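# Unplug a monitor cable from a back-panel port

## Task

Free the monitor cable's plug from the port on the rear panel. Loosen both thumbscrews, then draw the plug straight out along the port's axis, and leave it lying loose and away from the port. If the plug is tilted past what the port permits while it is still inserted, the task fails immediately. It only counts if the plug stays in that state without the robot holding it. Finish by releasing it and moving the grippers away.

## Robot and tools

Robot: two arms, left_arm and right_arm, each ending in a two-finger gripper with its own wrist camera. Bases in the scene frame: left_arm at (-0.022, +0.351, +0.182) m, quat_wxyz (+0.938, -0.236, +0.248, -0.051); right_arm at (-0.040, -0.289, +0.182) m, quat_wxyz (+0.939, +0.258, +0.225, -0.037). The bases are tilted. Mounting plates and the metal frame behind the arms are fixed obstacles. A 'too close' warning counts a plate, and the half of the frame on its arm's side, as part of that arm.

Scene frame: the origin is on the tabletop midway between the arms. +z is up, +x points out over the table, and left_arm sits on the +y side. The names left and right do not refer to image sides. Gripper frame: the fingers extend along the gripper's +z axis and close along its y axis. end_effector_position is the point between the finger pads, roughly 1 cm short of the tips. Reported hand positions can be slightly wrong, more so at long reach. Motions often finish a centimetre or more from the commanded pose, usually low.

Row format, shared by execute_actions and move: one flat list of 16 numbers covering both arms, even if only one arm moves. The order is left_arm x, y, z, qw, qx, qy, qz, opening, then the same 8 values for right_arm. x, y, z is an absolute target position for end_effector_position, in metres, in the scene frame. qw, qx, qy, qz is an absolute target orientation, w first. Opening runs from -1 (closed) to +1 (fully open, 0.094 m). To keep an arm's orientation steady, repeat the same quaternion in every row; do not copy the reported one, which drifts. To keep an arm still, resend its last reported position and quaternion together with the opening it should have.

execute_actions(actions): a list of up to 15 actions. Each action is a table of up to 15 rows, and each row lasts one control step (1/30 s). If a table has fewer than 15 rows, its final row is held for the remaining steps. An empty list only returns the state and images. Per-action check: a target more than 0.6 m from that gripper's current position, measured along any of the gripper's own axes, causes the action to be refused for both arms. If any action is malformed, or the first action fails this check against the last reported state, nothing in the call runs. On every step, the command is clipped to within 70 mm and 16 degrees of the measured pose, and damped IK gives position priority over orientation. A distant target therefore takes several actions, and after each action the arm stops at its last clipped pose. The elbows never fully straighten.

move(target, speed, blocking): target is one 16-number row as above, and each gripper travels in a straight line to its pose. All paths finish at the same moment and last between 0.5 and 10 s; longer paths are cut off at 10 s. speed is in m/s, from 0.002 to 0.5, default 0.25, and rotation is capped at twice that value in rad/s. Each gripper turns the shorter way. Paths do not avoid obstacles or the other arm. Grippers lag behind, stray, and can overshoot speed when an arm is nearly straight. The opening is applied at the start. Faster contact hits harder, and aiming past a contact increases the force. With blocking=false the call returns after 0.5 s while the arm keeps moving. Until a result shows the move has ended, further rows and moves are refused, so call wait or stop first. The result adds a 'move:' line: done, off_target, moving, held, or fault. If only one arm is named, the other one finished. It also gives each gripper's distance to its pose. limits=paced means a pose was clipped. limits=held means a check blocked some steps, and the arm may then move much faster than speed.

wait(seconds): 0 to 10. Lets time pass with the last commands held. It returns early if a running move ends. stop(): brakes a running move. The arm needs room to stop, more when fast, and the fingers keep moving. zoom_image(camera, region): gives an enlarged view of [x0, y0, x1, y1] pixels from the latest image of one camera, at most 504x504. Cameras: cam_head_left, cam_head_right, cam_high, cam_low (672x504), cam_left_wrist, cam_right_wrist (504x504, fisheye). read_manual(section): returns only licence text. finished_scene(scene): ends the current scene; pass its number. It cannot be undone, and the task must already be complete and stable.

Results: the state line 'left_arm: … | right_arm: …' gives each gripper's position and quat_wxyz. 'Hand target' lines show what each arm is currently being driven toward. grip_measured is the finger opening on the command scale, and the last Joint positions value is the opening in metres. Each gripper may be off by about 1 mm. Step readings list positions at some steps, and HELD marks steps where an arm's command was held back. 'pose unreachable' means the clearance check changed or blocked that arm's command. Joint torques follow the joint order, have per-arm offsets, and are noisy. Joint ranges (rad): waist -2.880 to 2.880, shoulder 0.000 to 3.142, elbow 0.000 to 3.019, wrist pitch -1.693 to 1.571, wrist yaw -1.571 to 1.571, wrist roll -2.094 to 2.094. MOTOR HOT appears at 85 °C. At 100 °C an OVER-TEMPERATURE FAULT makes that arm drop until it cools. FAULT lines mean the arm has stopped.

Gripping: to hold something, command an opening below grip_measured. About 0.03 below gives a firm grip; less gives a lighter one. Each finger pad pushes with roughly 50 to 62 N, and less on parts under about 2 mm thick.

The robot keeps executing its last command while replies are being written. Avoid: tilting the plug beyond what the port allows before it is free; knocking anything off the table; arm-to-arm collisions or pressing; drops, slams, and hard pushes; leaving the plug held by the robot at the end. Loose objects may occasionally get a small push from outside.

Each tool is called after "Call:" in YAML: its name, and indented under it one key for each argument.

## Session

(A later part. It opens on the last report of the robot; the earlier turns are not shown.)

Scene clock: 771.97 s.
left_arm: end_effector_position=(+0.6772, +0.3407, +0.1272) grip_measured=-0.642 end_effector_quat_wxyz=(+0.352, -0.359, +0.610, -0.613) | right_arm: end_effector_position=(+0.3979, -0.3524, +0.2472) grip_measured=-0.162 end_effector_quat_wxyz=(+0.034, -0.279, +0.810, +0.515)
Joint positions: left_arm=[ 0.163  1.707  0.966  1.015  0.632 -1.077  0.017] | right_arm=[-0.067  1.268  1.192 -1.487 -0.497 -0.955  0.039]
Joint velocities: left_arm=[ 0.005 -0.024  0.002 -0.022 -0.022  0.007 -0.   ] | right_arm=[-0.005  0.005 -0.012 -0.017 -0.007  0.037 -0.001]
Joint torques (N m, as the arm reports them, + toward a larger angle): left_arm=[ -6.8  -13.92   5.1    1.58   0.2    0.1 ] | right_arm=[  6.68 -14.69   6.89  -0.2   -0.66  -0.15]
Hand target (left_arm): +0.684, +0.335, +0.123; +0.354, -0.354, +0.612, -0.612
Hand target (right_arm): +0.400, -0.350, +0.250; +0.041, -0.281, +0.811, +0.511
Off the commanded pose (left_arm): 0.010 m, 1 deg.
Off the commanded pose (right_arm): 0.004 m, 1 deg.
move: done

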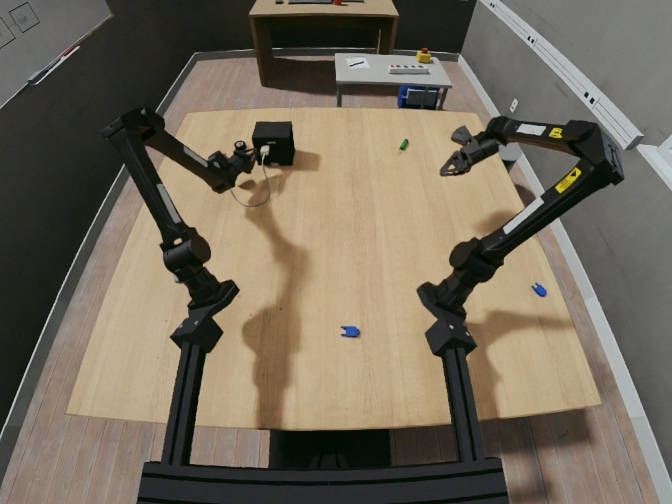

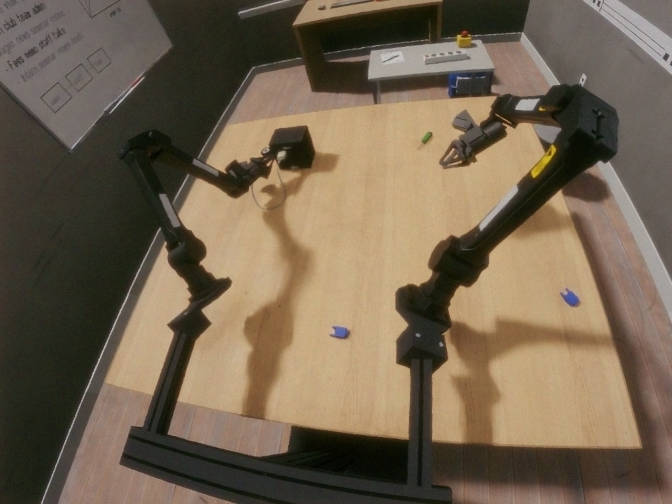

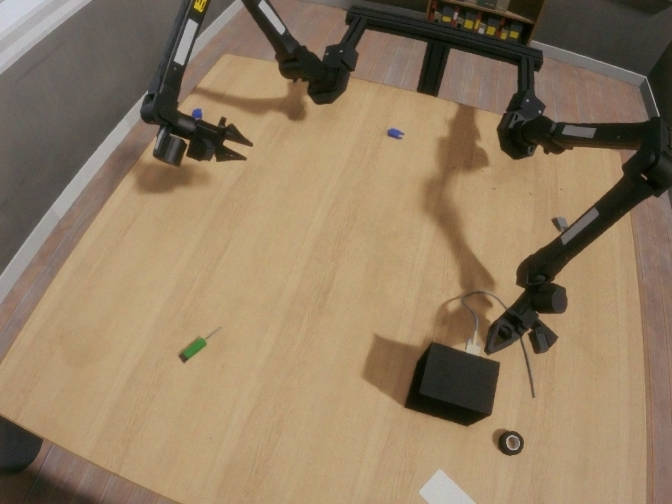

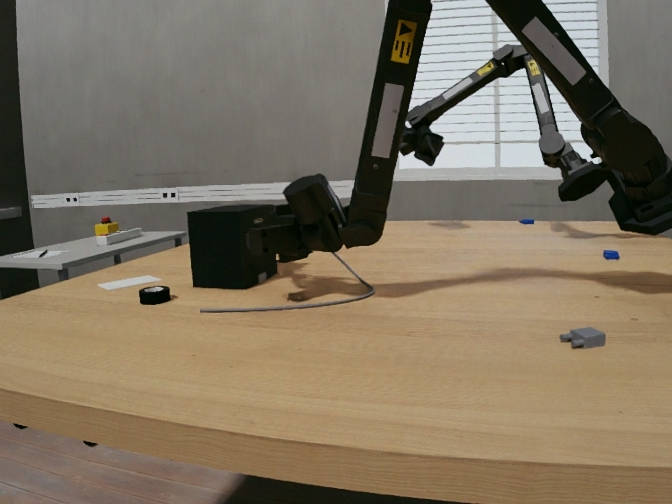

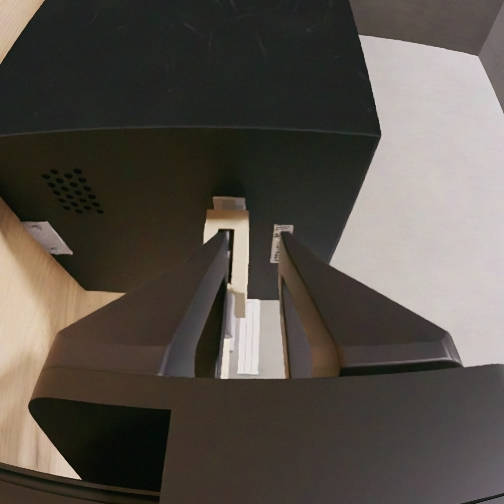

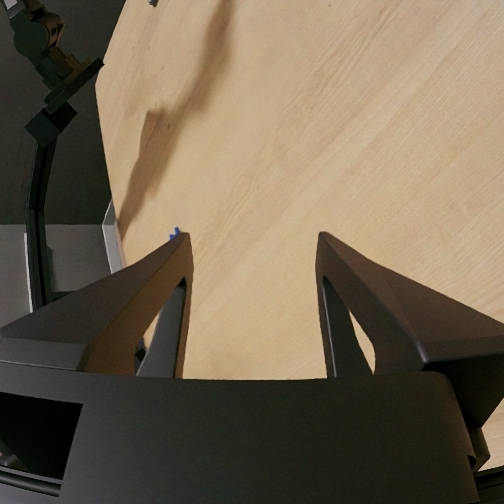

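Call:
move:
  target: [0.676,0.335,0.113, 0.354,-0.354,0.612,-0.612, -0.64, 0.4,-0.35,0.25, 0.041,-0.281,0.811,0.511, -0.16]
  speed: 0.05

Call:
zoom_image:
  camera: "cam_left_wrist"
  region: [150, 170, 370, 390]

Scene clock: 788.23 s.
left_arm: end_effector_position=(+0.6733, +0.3342, +0.1147) grip_measured=-0.642 end_effector_quat_wxyz=(+0.342, -0.362, +0.614, -0.612) | right_arm: end_effector_position=(+0.3979, -0.3524, +0.2472) grip_measured=-0.162 end_effector_quat_wxyz=(+0.034, -0.279, +0.810, +0.515)
Joint positions: left_arm=[ 0.163  1.731  0.966  1.016  0.634 -1.076  0.017] | right_arm=[-0.067  1.268  1.192 -1.487 -0.497 -0.955  0.039]
Joint velocities: left_arm=[ 0.015 -0.005  0.002  0.002 -0.081 -0.037 -0.   ] | right_arm=[-0.005 -0.015  0.002 -0.032 -0.022 -0.066  0.   ]
Joint torques (N m, as the arm reports them, + toward a larger angle): left_arm=[ -5.79 -14.45   3.78   2.72   0.56   0.09] | right_arm=[  6.6  -14.7    6.87  -0.18  -0.66  -0.15]
Hand target (left_arm): +0.676, +0.335, +0.113; +0.354, -0.354, +0.612, -0.612
Hand target (right_arm): +0.400, -0.350, +0.250; +0.041, -0.281, +0.811, +0.511
Off the commanded pose (left_arm): 0.003 m, 2 deg.
Off the commanded pose (right_arm): 0.004 m, 1 deg.
move: done

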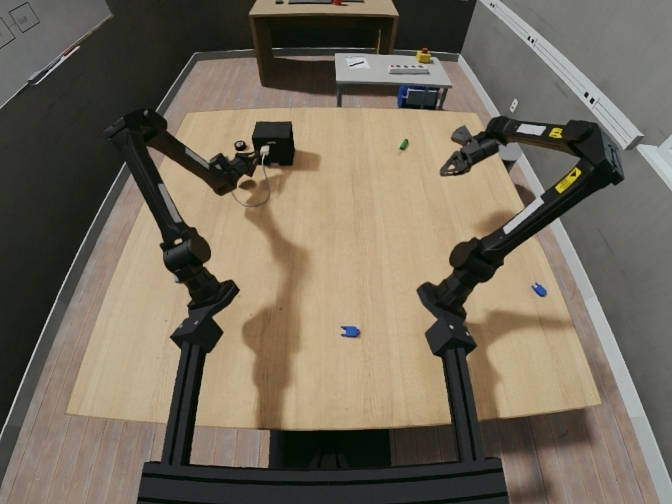

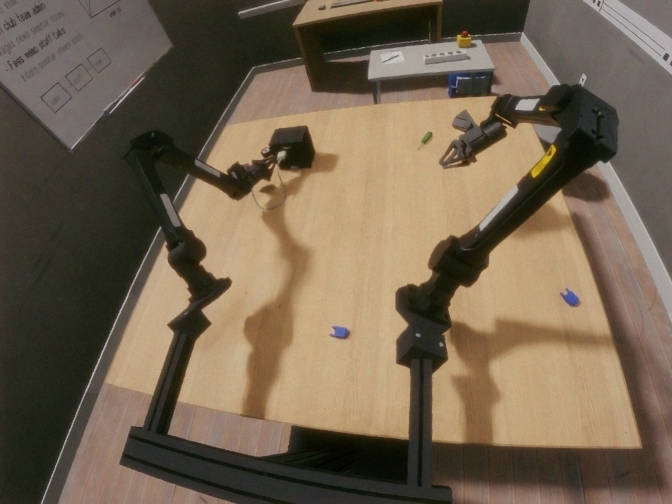

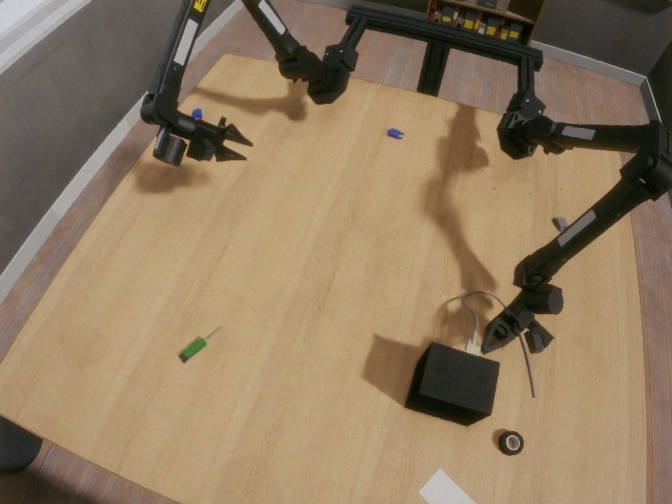

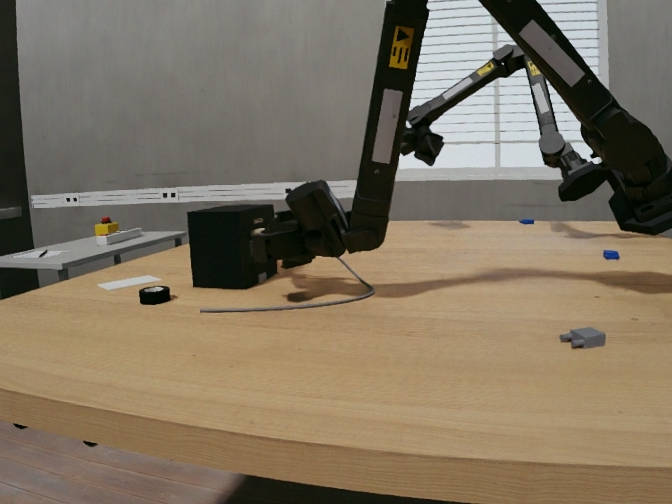

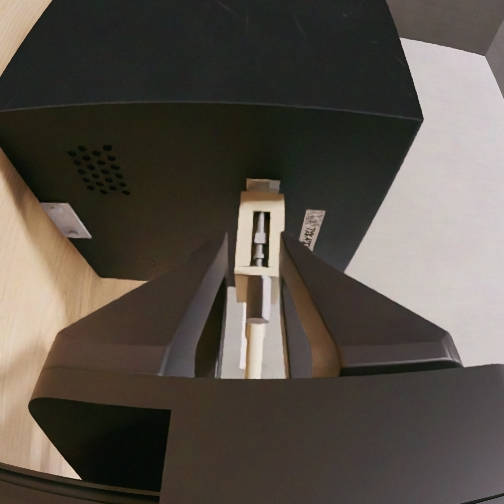

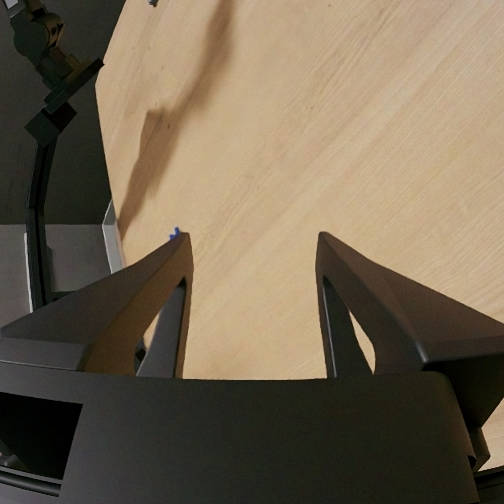

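Region (150, 170, 370, 390) of cam_left_wrist's 504x504 image, scaled by 2.291, with more detail than that image has.

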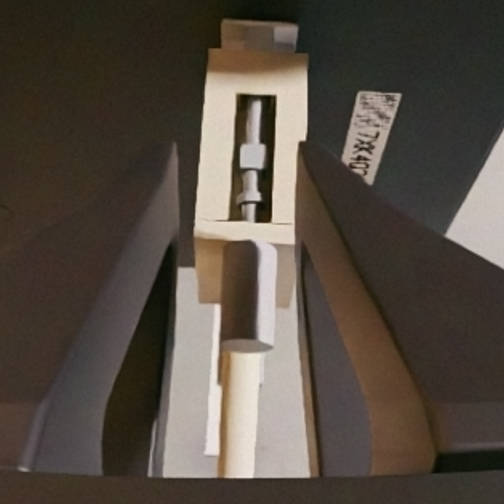

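Call:
move:
  target: [0.668,0.331,0.115, 0.354,-0.354,0.612,-0.612, -0.64, 0.4,-0.35,0.25, 0.041,-0.281,0.811,0.511, -0.16]
  speed: 0.04

Call:
zoom_image:
  camera: "cam_left_wrist"
  region: [150, 170, 370, 390]

Scene clock: 797.73 s.
left_arm: end_effector_position=(+0.6718, +0.3347, +0.1163) grip_measured=-0.642 end_effector_quat_wxyz=(+0.347, -0.360, +0.612, -0.613) | right_arm: end_effector_position=(+0.3979, -0.3524, +0.2472) grip_measured=-0.162 end_effector_quat_wxyz=(+0.034, -0.279, +0.810, +0.515)
Joint positions: left_arm=[ 0.163  1.731  0.961  1.033  0.634 -1.076  0.017] | right_arm=[-0.067  1.268  1.192 -1.487 -0.497 -0.955  0.039]
Joint velocities: left_arm=[ 0.005 -0.015 -0.007  0.022  0.037 -0.007 -0.   ] | right_arm=[ 0.005 -0.005 -0.007 -0.012  0.007  0.022 -0.001]
Joint torques (N m, as the arm reports them, + toward a larger angle): left_arm=[ -6.26 -14.76   2.12   2.75   0.29   0.1 ] | right_arm=[  6.64 -14.72   6.87  -0.2   -0.65  -0.15]
Hand target (left_arm): +0.668, +0.331, +0.115; +0.354, -0.354, +0.612, -0.612
Hand target (right_arm): +0.400, -0.350, +0.250; +0.041, -0.281, +0.811, +0.511
Off the commanded pose (left_arm): 0.005 m, 1 deg.
Off the commanded pose (right_arm): 0.004 m, 1 deg.
move: done

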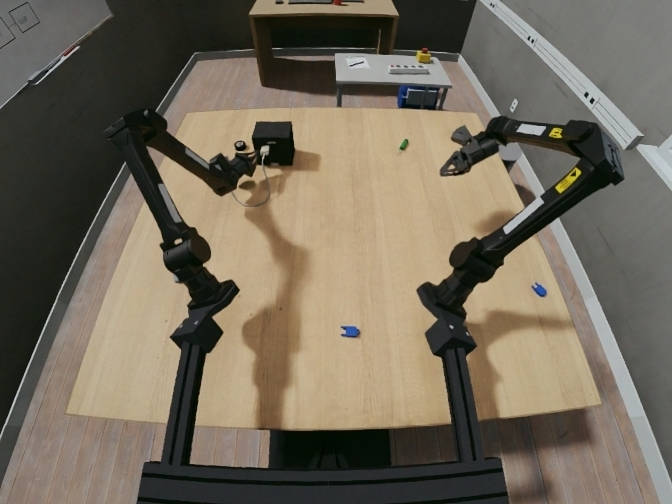

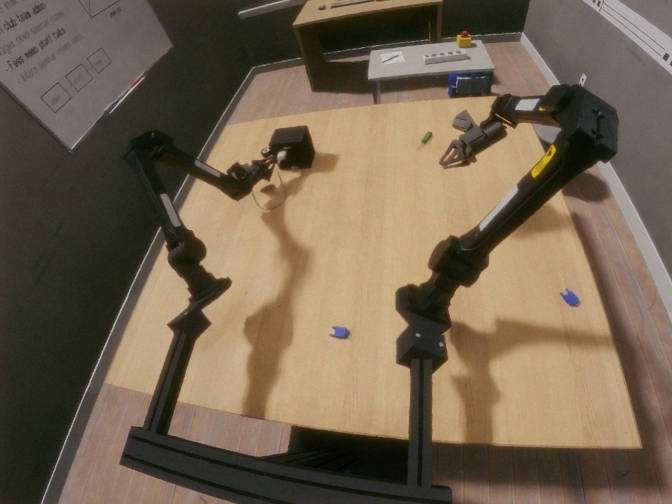

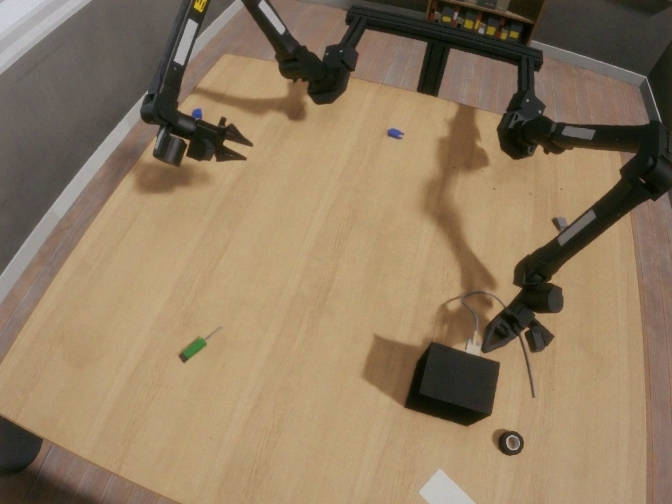

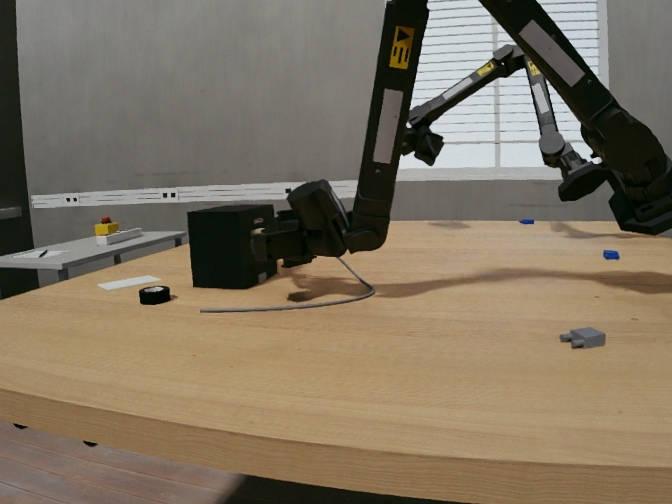

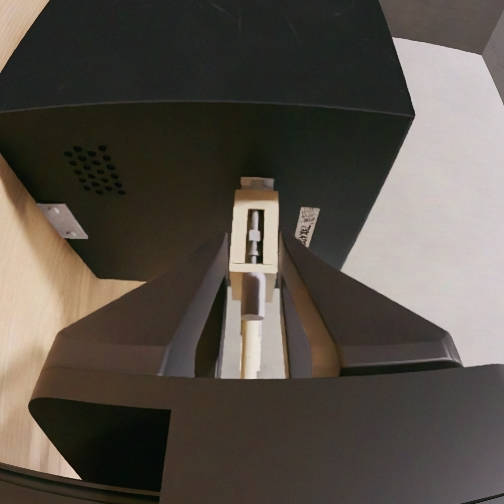

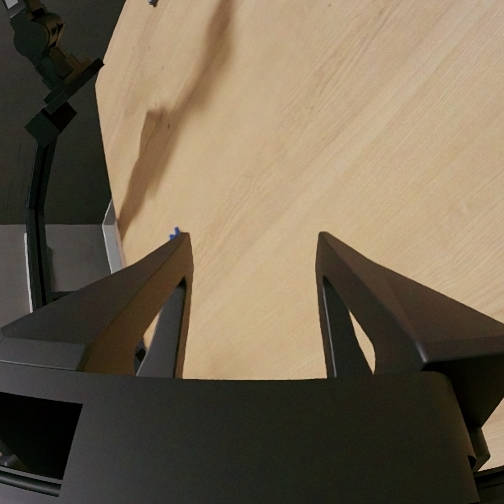

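Region (150, 170, 370, 390) of cam_left_wrist's 504x504 image, scaled by 2.291, with more detail than that image has.

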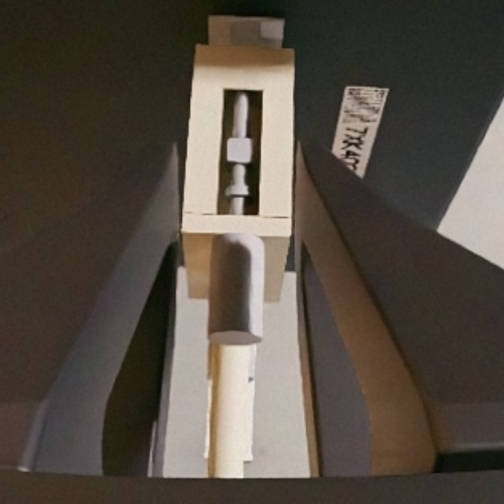

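Call:
move:
  target: [0.661,0.326,0.115, 0.354,-0.354,0.612,-0.612, -0.64, 0.4,-0.35,0.25, 0.041,-0.281,0.811,0.511, -0.16]
  speed: 0.04

Call:
zoom_image:
  camera: "cam_left_wrist"
  region: [150, 170, 370, 390]

Scene clock: 806.87 s.
left_arm: end_effector_position=(+0.6647, +0.3333, +0.1144) grip_measured=-0.642 end_effector_quat_wxyz=(+0.348, -0.361, +0.612, -0.611) | right_arm: end_effector_position=(+0.3979, -0.3524, +0.2472) grip_measured=-0.162 end_effector_quat_wxyz=(+0.034, -0.279, +0.810, +0.515)
Joint positions: left_arm=[ 0.163  1.731  0.94   1.053  0.63  -1.074  0.017] | right_arm=[-0.067  1.268  1.192 -1.487 -0.497 -0.955  0.039]
Joint velocities: left_arm=[-0.015 -0.024 -0.007  0.012 -0.007  0.007 -0.001] | right_arm=[-0.005 -0.005 -0.017 -0.012 -0.007  0.022  0.001]
Joint torques (N m, as the arm reports them, + toward a larger angle): left_arm=[ -6.82 -14.64   2.     2.71   0.21   0.09] | right_arm=[  6.63 -14.67   6.88  -0.2   -0.65  -0.15]
Hand target (left_arm): +0.661, +0.326, +0.115; +0.354, -0.354, +0.612, -0.612
Hand target (right_arm): +0.400, -0.350, +0.250; +0.041, -0.281, +0.811, +0.511
Off the commanded pose (left_arm): 0.008 m, 1 deg.
Off the commanded pose (right_arm): 0.004 m, 1 deg.
move: done

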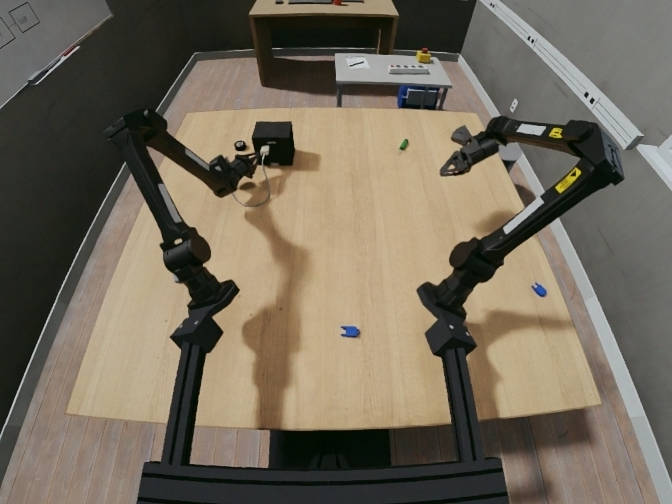

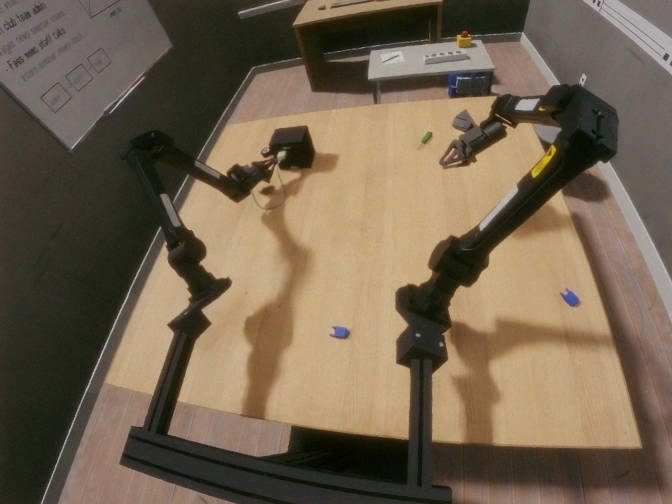

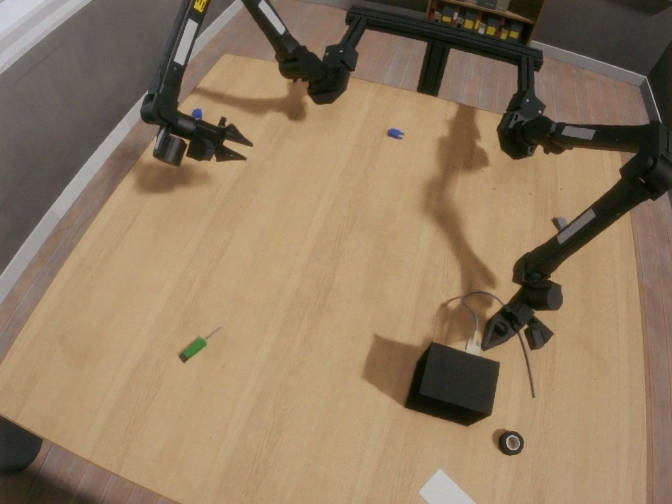

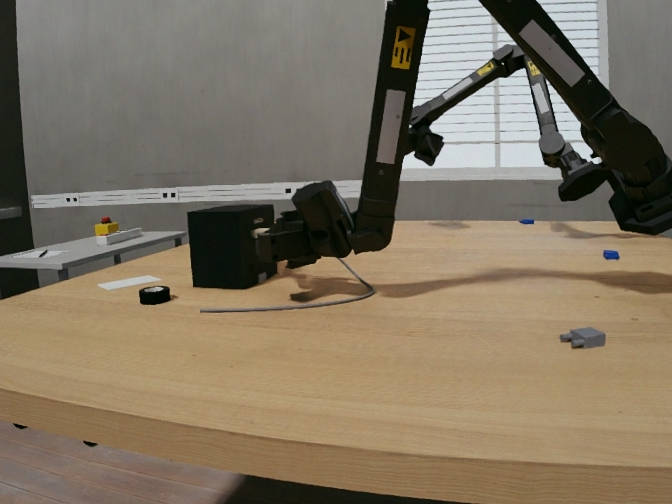

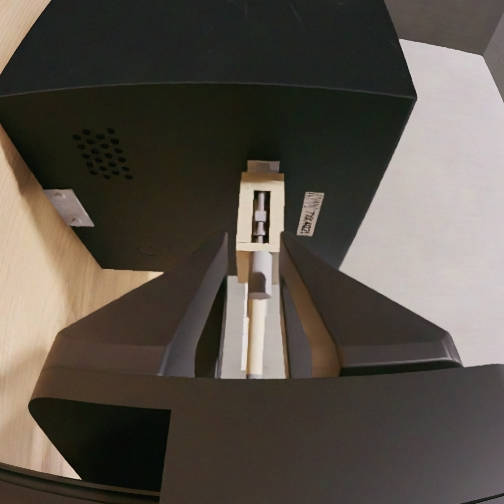

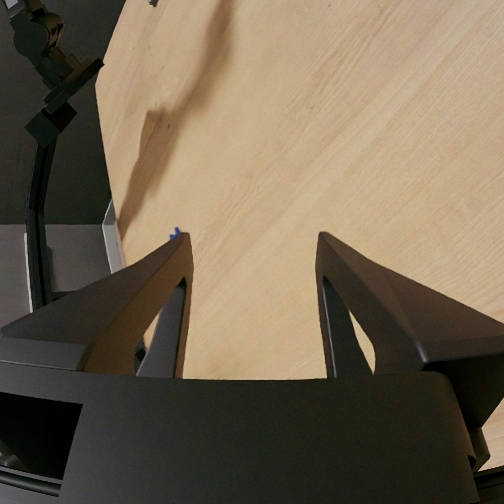

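Region (150, 170, 370, 390) of cam_left_wrist's 504x504 image, scaled by 2.291, with more detail than that image has.

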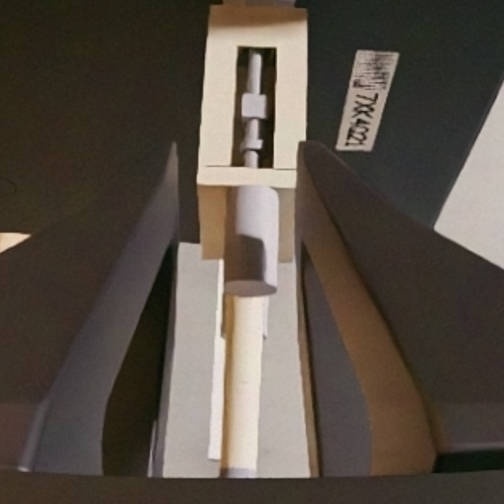

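Call:
execute_actions:
  actions: []

Scene clock: 850.40 s.
left_arm: end_effector_position=(+0.6647, +0.3333, +0.1144) grip_measured=-0.642 end_effector_quat_wxyz=(+0.348, -0.361, +0.613, -0.611) | right_arm: end_effector_position=(+0.3979, -0.3524, +0.2472) grip_measured=-0.162 end_effector_quat_wxyz=(+0.034, -0.279, +0.810, +0.515)
Joint positions: left_arm=[ 0.163  1.731  0.94   1.053  0.63  -1.074  0.017] | right_arm=[-0.067  1.268  1.192 -1.487 -0.497 -0.955  0.039]
Joint velocities: left_arm=[-0.015 -0.015  0.017  0.002  0.007  0.022  0.001] | right_arm=[ 0.005 -0.005 -0.017 -0.007 -0.007 -0.095 -0.   ]
Joint torques (N m, as the arm reports them, + toward a larger angle): left_arm=[ -6.83 -14.59   1.97   2.75   0.21   0.11] | right_arm=[  6.61 -14.68   6.89  -0.18  -0.66  -0.15]
Hand target (left_arm): +0.661, +0.326, +0.115; +0.354, -0.354, +0.612, -0.612
Hand target (right_arm): +0.400, -0.350, +0.250; +0.041, -0.281, +0.811, +0.511
Off the commanded pose (left_arm): 0.008 m, 1 deg.
Off the commanded pose (right_arm): 0.004 m, 1 deg.

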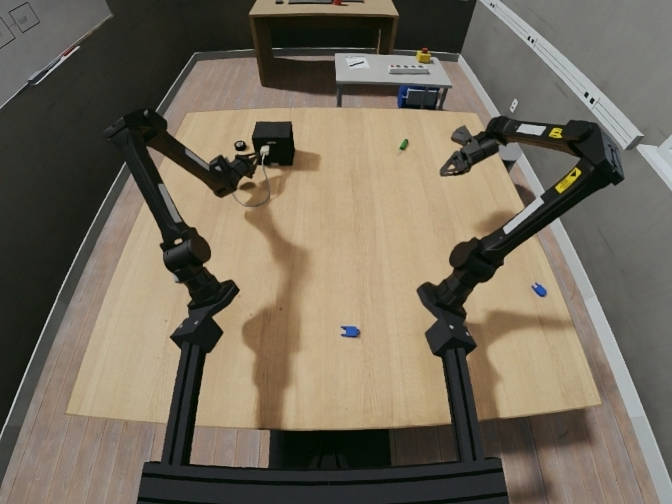

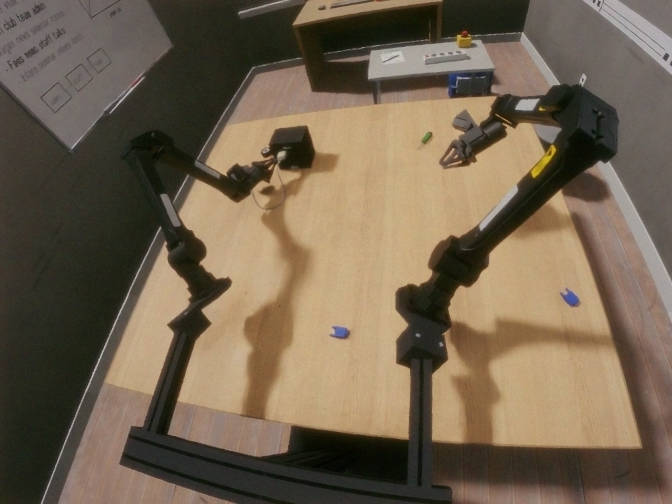

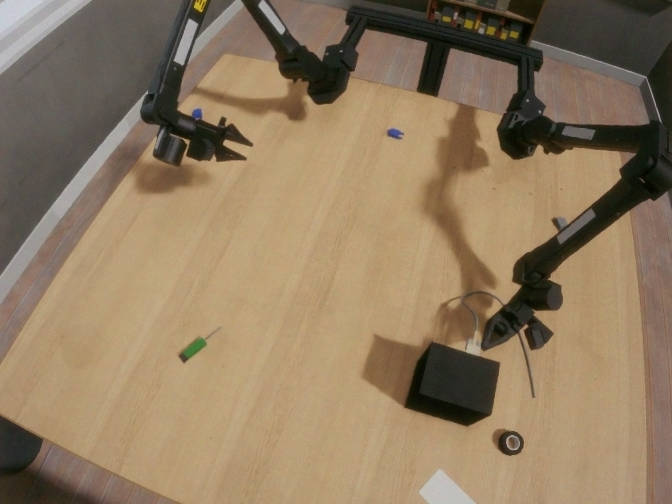

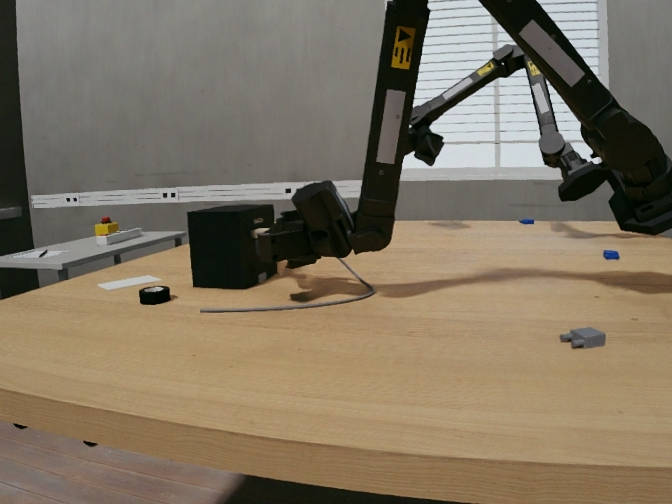

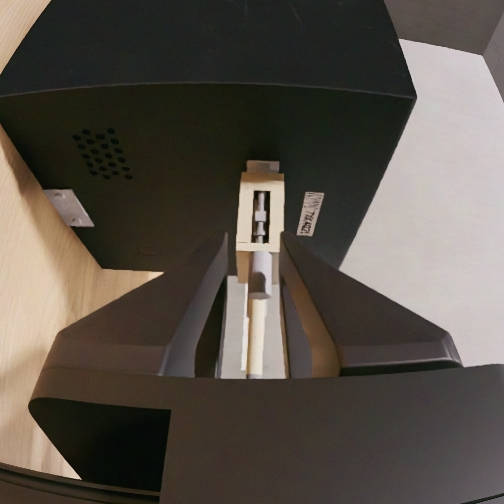

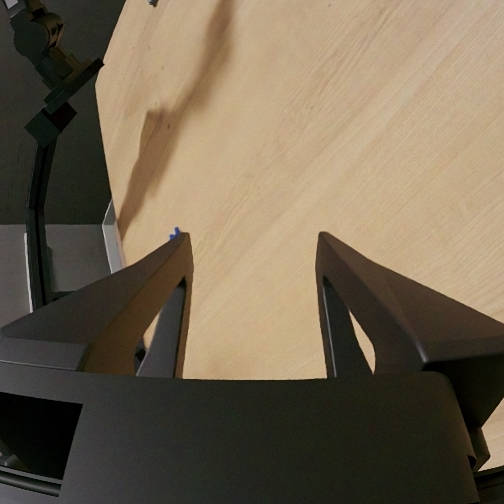

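Call:
execute_actions:
  actions:
    - [[0.662,0.322,0.116,0.354,-0.354,0.612,-0.612,-0.64,0.4,-0.35,0.25,0.041,-0.281,0.811,0.511,-0.16]]
    - [[0.664,0.317,0.1165,0.354,-0.354,0.612,-0.612,-0.64,0.4,-0.35,0.25,0.041,-0.281,0.811,0.511,-0.16]]
    - [[0.664,0.314,0.1165,0.354,-0.354,0.612,-0.612,-0.64,0.4,-0.35,0.25,0.041,-0.281,0.811,0.511,-0.16]]

Call:
zoom_image:
  camera: "cam_left_wrist"
  region: [150,150,370,370]

Scene clock: 869.83 s.
left_arm: end_effector_position=(+0.6666, +0.3224, +0.1198) grip_measured=-0.642 end_effector_quat_wxyz=(+0.350, -0.360, +0.612, -0.612) | right_arm: end_effector_position=(+0.3979, -0.3524, +0.2472) grip_measured=-0.162 end_effector_quat_wxyz=(+0.034, -0.279, +0.810, +0.515)
Joint positions: left_arm=[ 0.139  1.731  0.94   1.053  0.606 -1.066  0.017] | right_arm=[-0.067  1.268  1.192 -1.487 -0.497 -0.955  0.039]
Joint velocities: left_arm=[-0.005 -0.005 -0.012 -0.002 -0.022 -0.022  0.   ] | right_arm=[-0.005 -0.015 -0.027  0.007  0.037 -0.022 -0.001]
Joint torques (N m, as the arm reports them, + toward a larger angle): left_arm=[ -6.94 -13.75   2.58   2.68   0.22   0.1 ] | right_arm=[  6.65 -14.66   6.89  -0.2   -0.65  -0.15]
Hand target (left_arm): +0.664, +0.314, +0.117; +0.354, -0.354, +0.612, -0.612
Hand target (right_arm): +0.400, -0.350, +0.250; +0.041, -0.281, +0.811, +0.511
Off the commanded pose (left_arm): 0.009 m, 1 deg.
Off the commanded pose (right_arm): 0.004 m, 1 deg.
Step readings (end_effector_position; steps 1 to 15: 1st action; 16 to 30: 2nd action; 31 to 45: 3rd action):
0: left_arm (+0.6647, +0.3333, +0.1144) | right_arm (+0.3979, -0.3524, +0.2472)
1: left_arm (+0.6650, +0.3334, +0.1142) | right_arm (+0.3979, -0.3524, +0.2472)
2: left_arm (+0.6652, +0.3333, +0.1142) | right_arm (+0.3979, -0.3524, +0.2472)
4: left_arm (+0.6653, +0.3317, +0.1150) | right_arm (+0.3979, -0.3524, +0.2472)
8: left_arm (+0.6654, +0.3290, +0.1165) | right_arm (+0.3979, -0.3524, +0.2472)
15: left_arm (+0.6654, +0.3284, +0.1168) | right_arm (+0.3979, -0.3524, +0.2472)
16: left_arm (+0.6658, +0.3288, +0.1165) | right_arm (+0.3979, -0.3524, +0.2472)
17: left_arm (+0.6660, +0.3286, +0.1166) | right_arm (+0.3979, -0.3524, +0.2472)
19: left_arm (+0.6662, +0.3273, +0.1173) | right_arm (+0.3979, -0.3524, +0.2472)
23: left_arm (+0.6662, +0.3245, +0.1188) | right_arm (+0.3979, -0.3524, +0.2472)
30: left_arm (+0.6662, +0.3241, +0.1190) | right_arm (+0.3979, -0.3524, +0.2472)
31: left_arm (+0.6664, +0.3243, +0.1188) | right_arm (+0.3979, -0.3524, +0.2472)
32: left_arm (+0.6665, +0.3243, +0.1188) | right_arm (+0.3979, -0.3524, +0.2472)
34: left_arm (+0.6666, +0.3239, +0.1190) | right_arm (+0.3979, -0.3524, +0.2472)
38: left_arm (+0.6666, +0.3227, +0.1197) | right_arm (+0.3979, -0.3524, +0.2472)
45: end_effector_position above

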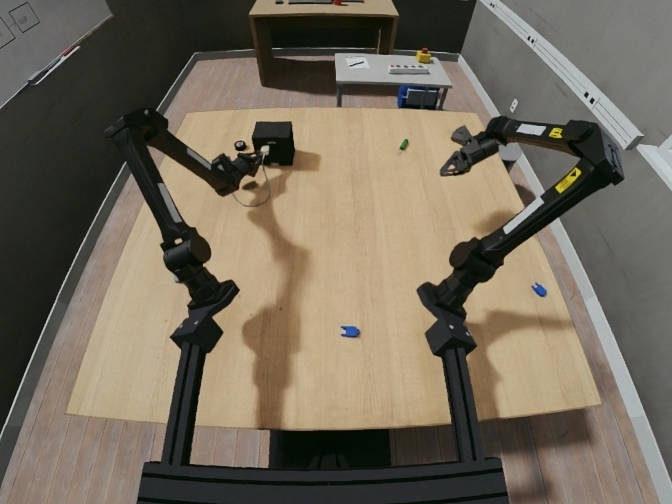

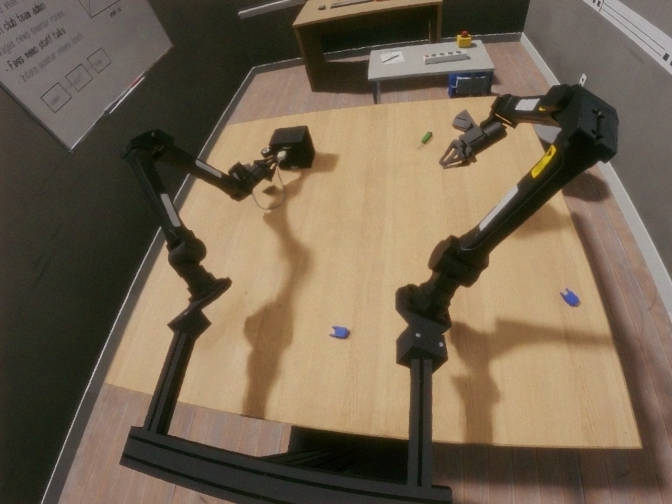

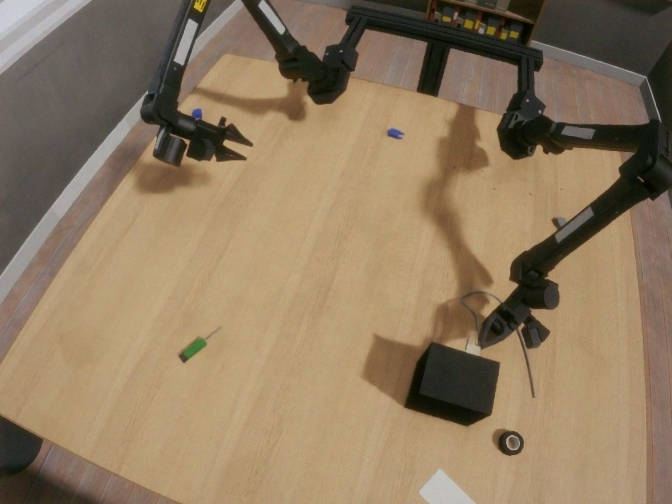

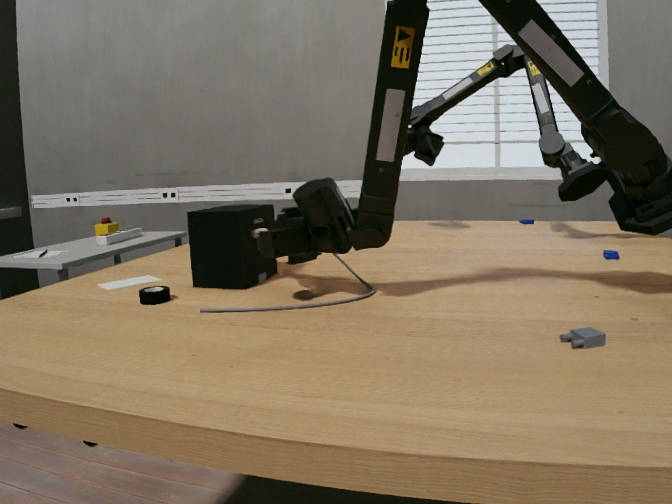

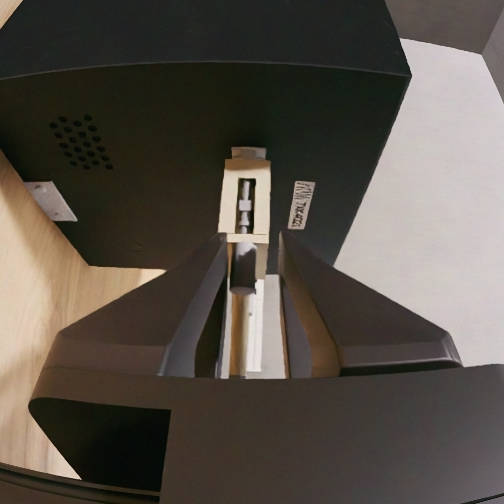

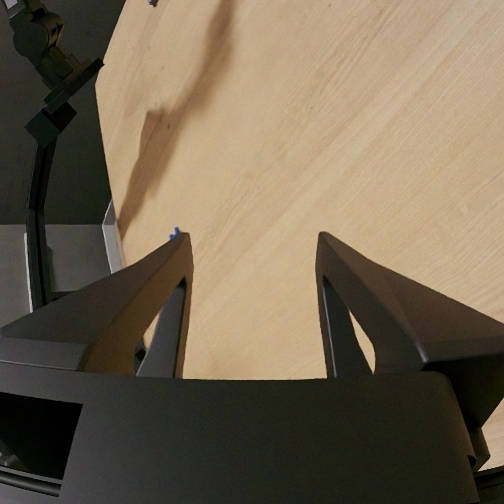

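Region (150, 150, 370, 370) of cam_left_wrist's 504x504 image, scaled by 2.291, with more detail than that image has.

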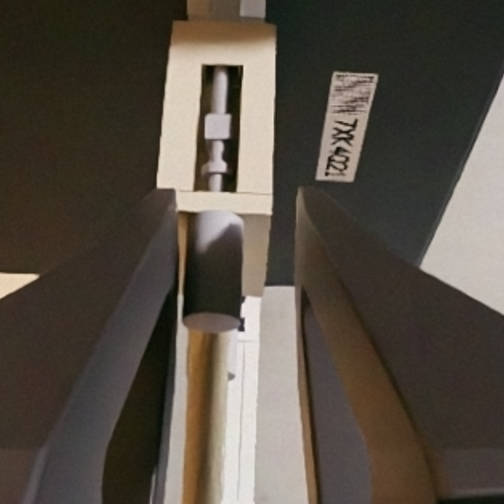

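Call:
execute_actions:
  actions:
    - [[0.664,0.314,0.112,0.354,-0.354,0.612,-0.612,-0.64,0.4,-0.35,0.25,0.041,-0.281,0.811,0.511,-0.16]]
    - [[0.664,0.314,0.1105,0.354,-0.354,0.612,-0.612,-0.64,0.4,-0.35,0.25,0.041,-0.281,0.811,0.511,-0.16]]

Call:
zoom_image:
  camera: "cam_left_wrist"
  region: [150,150,370,370]

Scene clock: 884.97 s.
left_arm: end_effector_position=(+0.6648, +0.3198, +0.1143) grip_measured=-0.642 end_effector_quat_wxyz=(+0.348, -0.361, +0.612, -0.611) | right_arm: end_effector_position=(+0.3979, -0.3524, +0.2472) grip_measured=-0.162 end_effector_quat_wxyz=(+0.034, -0.279, +0.810, +0.515)
Joint positions: left_arm=[ 0.139  1.744  0.94   1.062  0.606 -1.066  0.017] | right_arm=[-0.067  1.268  1.192 -1.487 -0.497 -0.955  0.039]
Joint velocities: left_arm=[-0.015  0.015 -0.012 -0.007 -0.139 -0.022 -0.001] | right_arm=[ 0.005  0.005  0.012  0.007  0.007 -0.022 -0.002]
Joint torques (N m, as the arm reports them, + toward a larger angle): left_arm=[ -6.6  -13.52   2.99   2.75   0.41   0.09] | right_arm=[  6.63 -14.7    6.89  -0.19  -0.66  -0.15]
Hand target (left_arm): +0.664, +0.314, +0.111; +0.354, -0.354, +0.612, -0.612
Hand target (right_arm): +0.400, -0.350, +0.250; +0.041, -0.281, +0.811, +0.511
Off the commanded pose (left_arm): 0.007 m, 1 deg.
Off the commanded pose (right_arm): 0.004 m, 1 deg.
Step readings (end_effector_position; steps 1 to 15: 1st action; 16 to 30: 2nd action):
0: left_arm (+0.6666, +0.3225, +0.1198) | right_arm (+0.3979, -0.3524, +0.2472)
1: left_arm (+0.6667, +0.3225, +0.1198) | right_arm (+0.3979, -0.3524, +0.2472)
2: left_arm (+0.6665, +0.3223, +0.1194) | right_arm (+0.3979, -0.3524, +0.2472)
4: left_arm (+0.6661, +0.3217, +0.1182) | right_arm (+0.3979, -0.3524, +0.2472)
8: left_arm (+0.6651, +0.3202, +0.1152) | right_arm (+0.3979, -0.3524, +0.2472)
15: left_arm (+0.6650, +0.3200, +0.1148) | right_arm (+0.3979, -0.3524, +0.2472)
16: left_arm (+0.6650, +0.3201, +0.1148) | right_arm (+0.3979, -0.3524, +0.2472)
17: left_arm (+0.6650, +0.3200, +0.1148) | right_arm (+0.3979, -0.3524, +0.2472)
19: left_arm (+0.6650, +0.3200, +0.1148) | right_arm (+0.3979, -0.3524, +0.2472)
23: left_arm (+0.6648, +0.3198, +0.1143) | right_arm (+0.3979, -0.3524, +0.2472)
30: end_effector_position above

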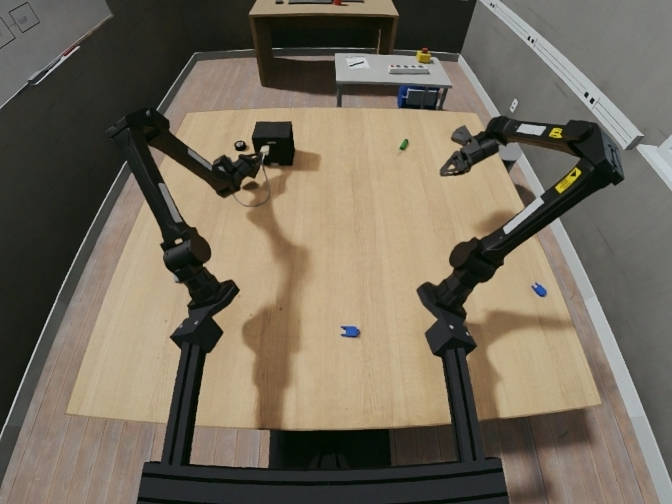

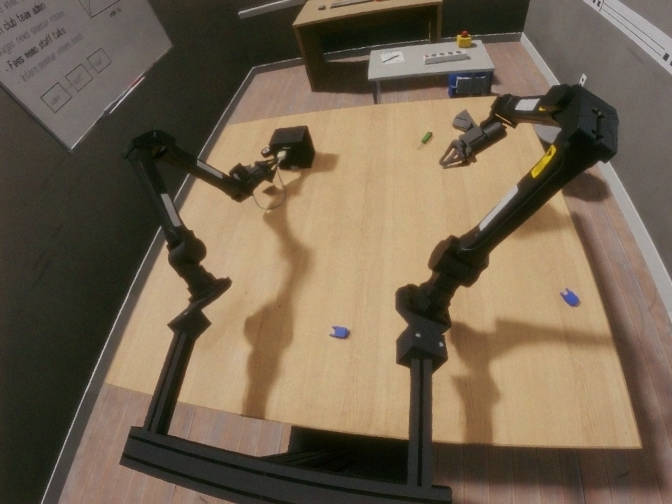

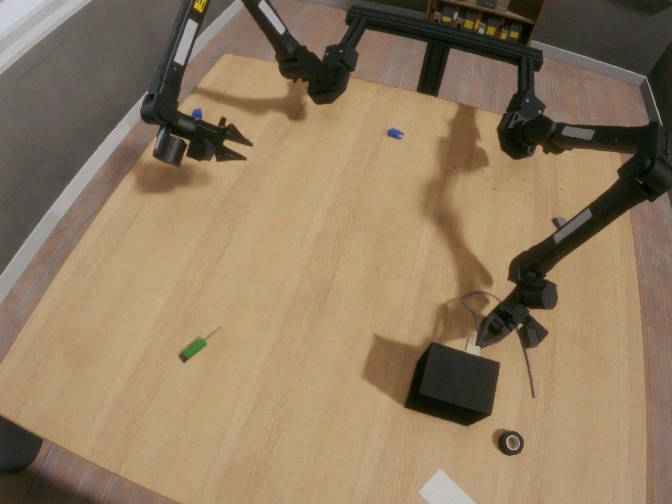

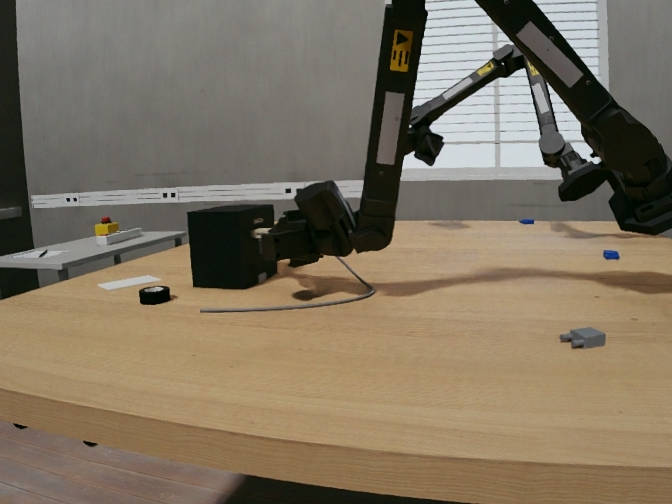

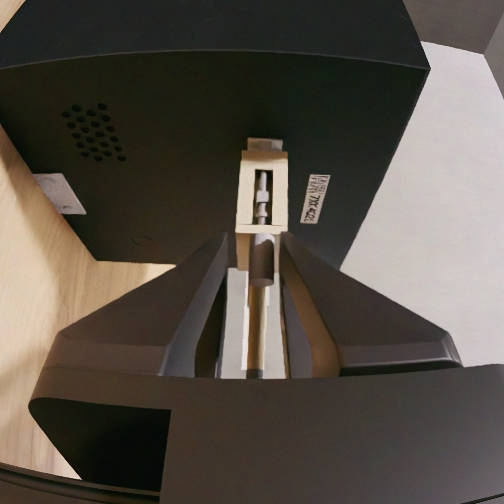

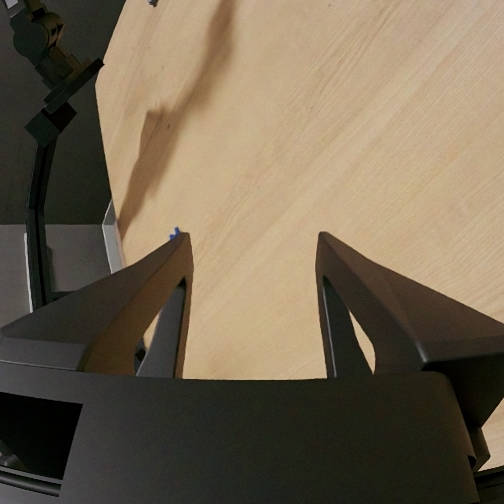

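Region (150, 150, 370, 370) of cam_left_wrist's 504x504 image, scaled by 2.291, with more detail than that image has.

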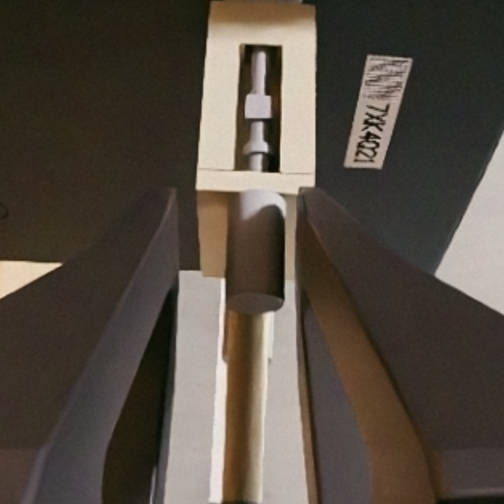

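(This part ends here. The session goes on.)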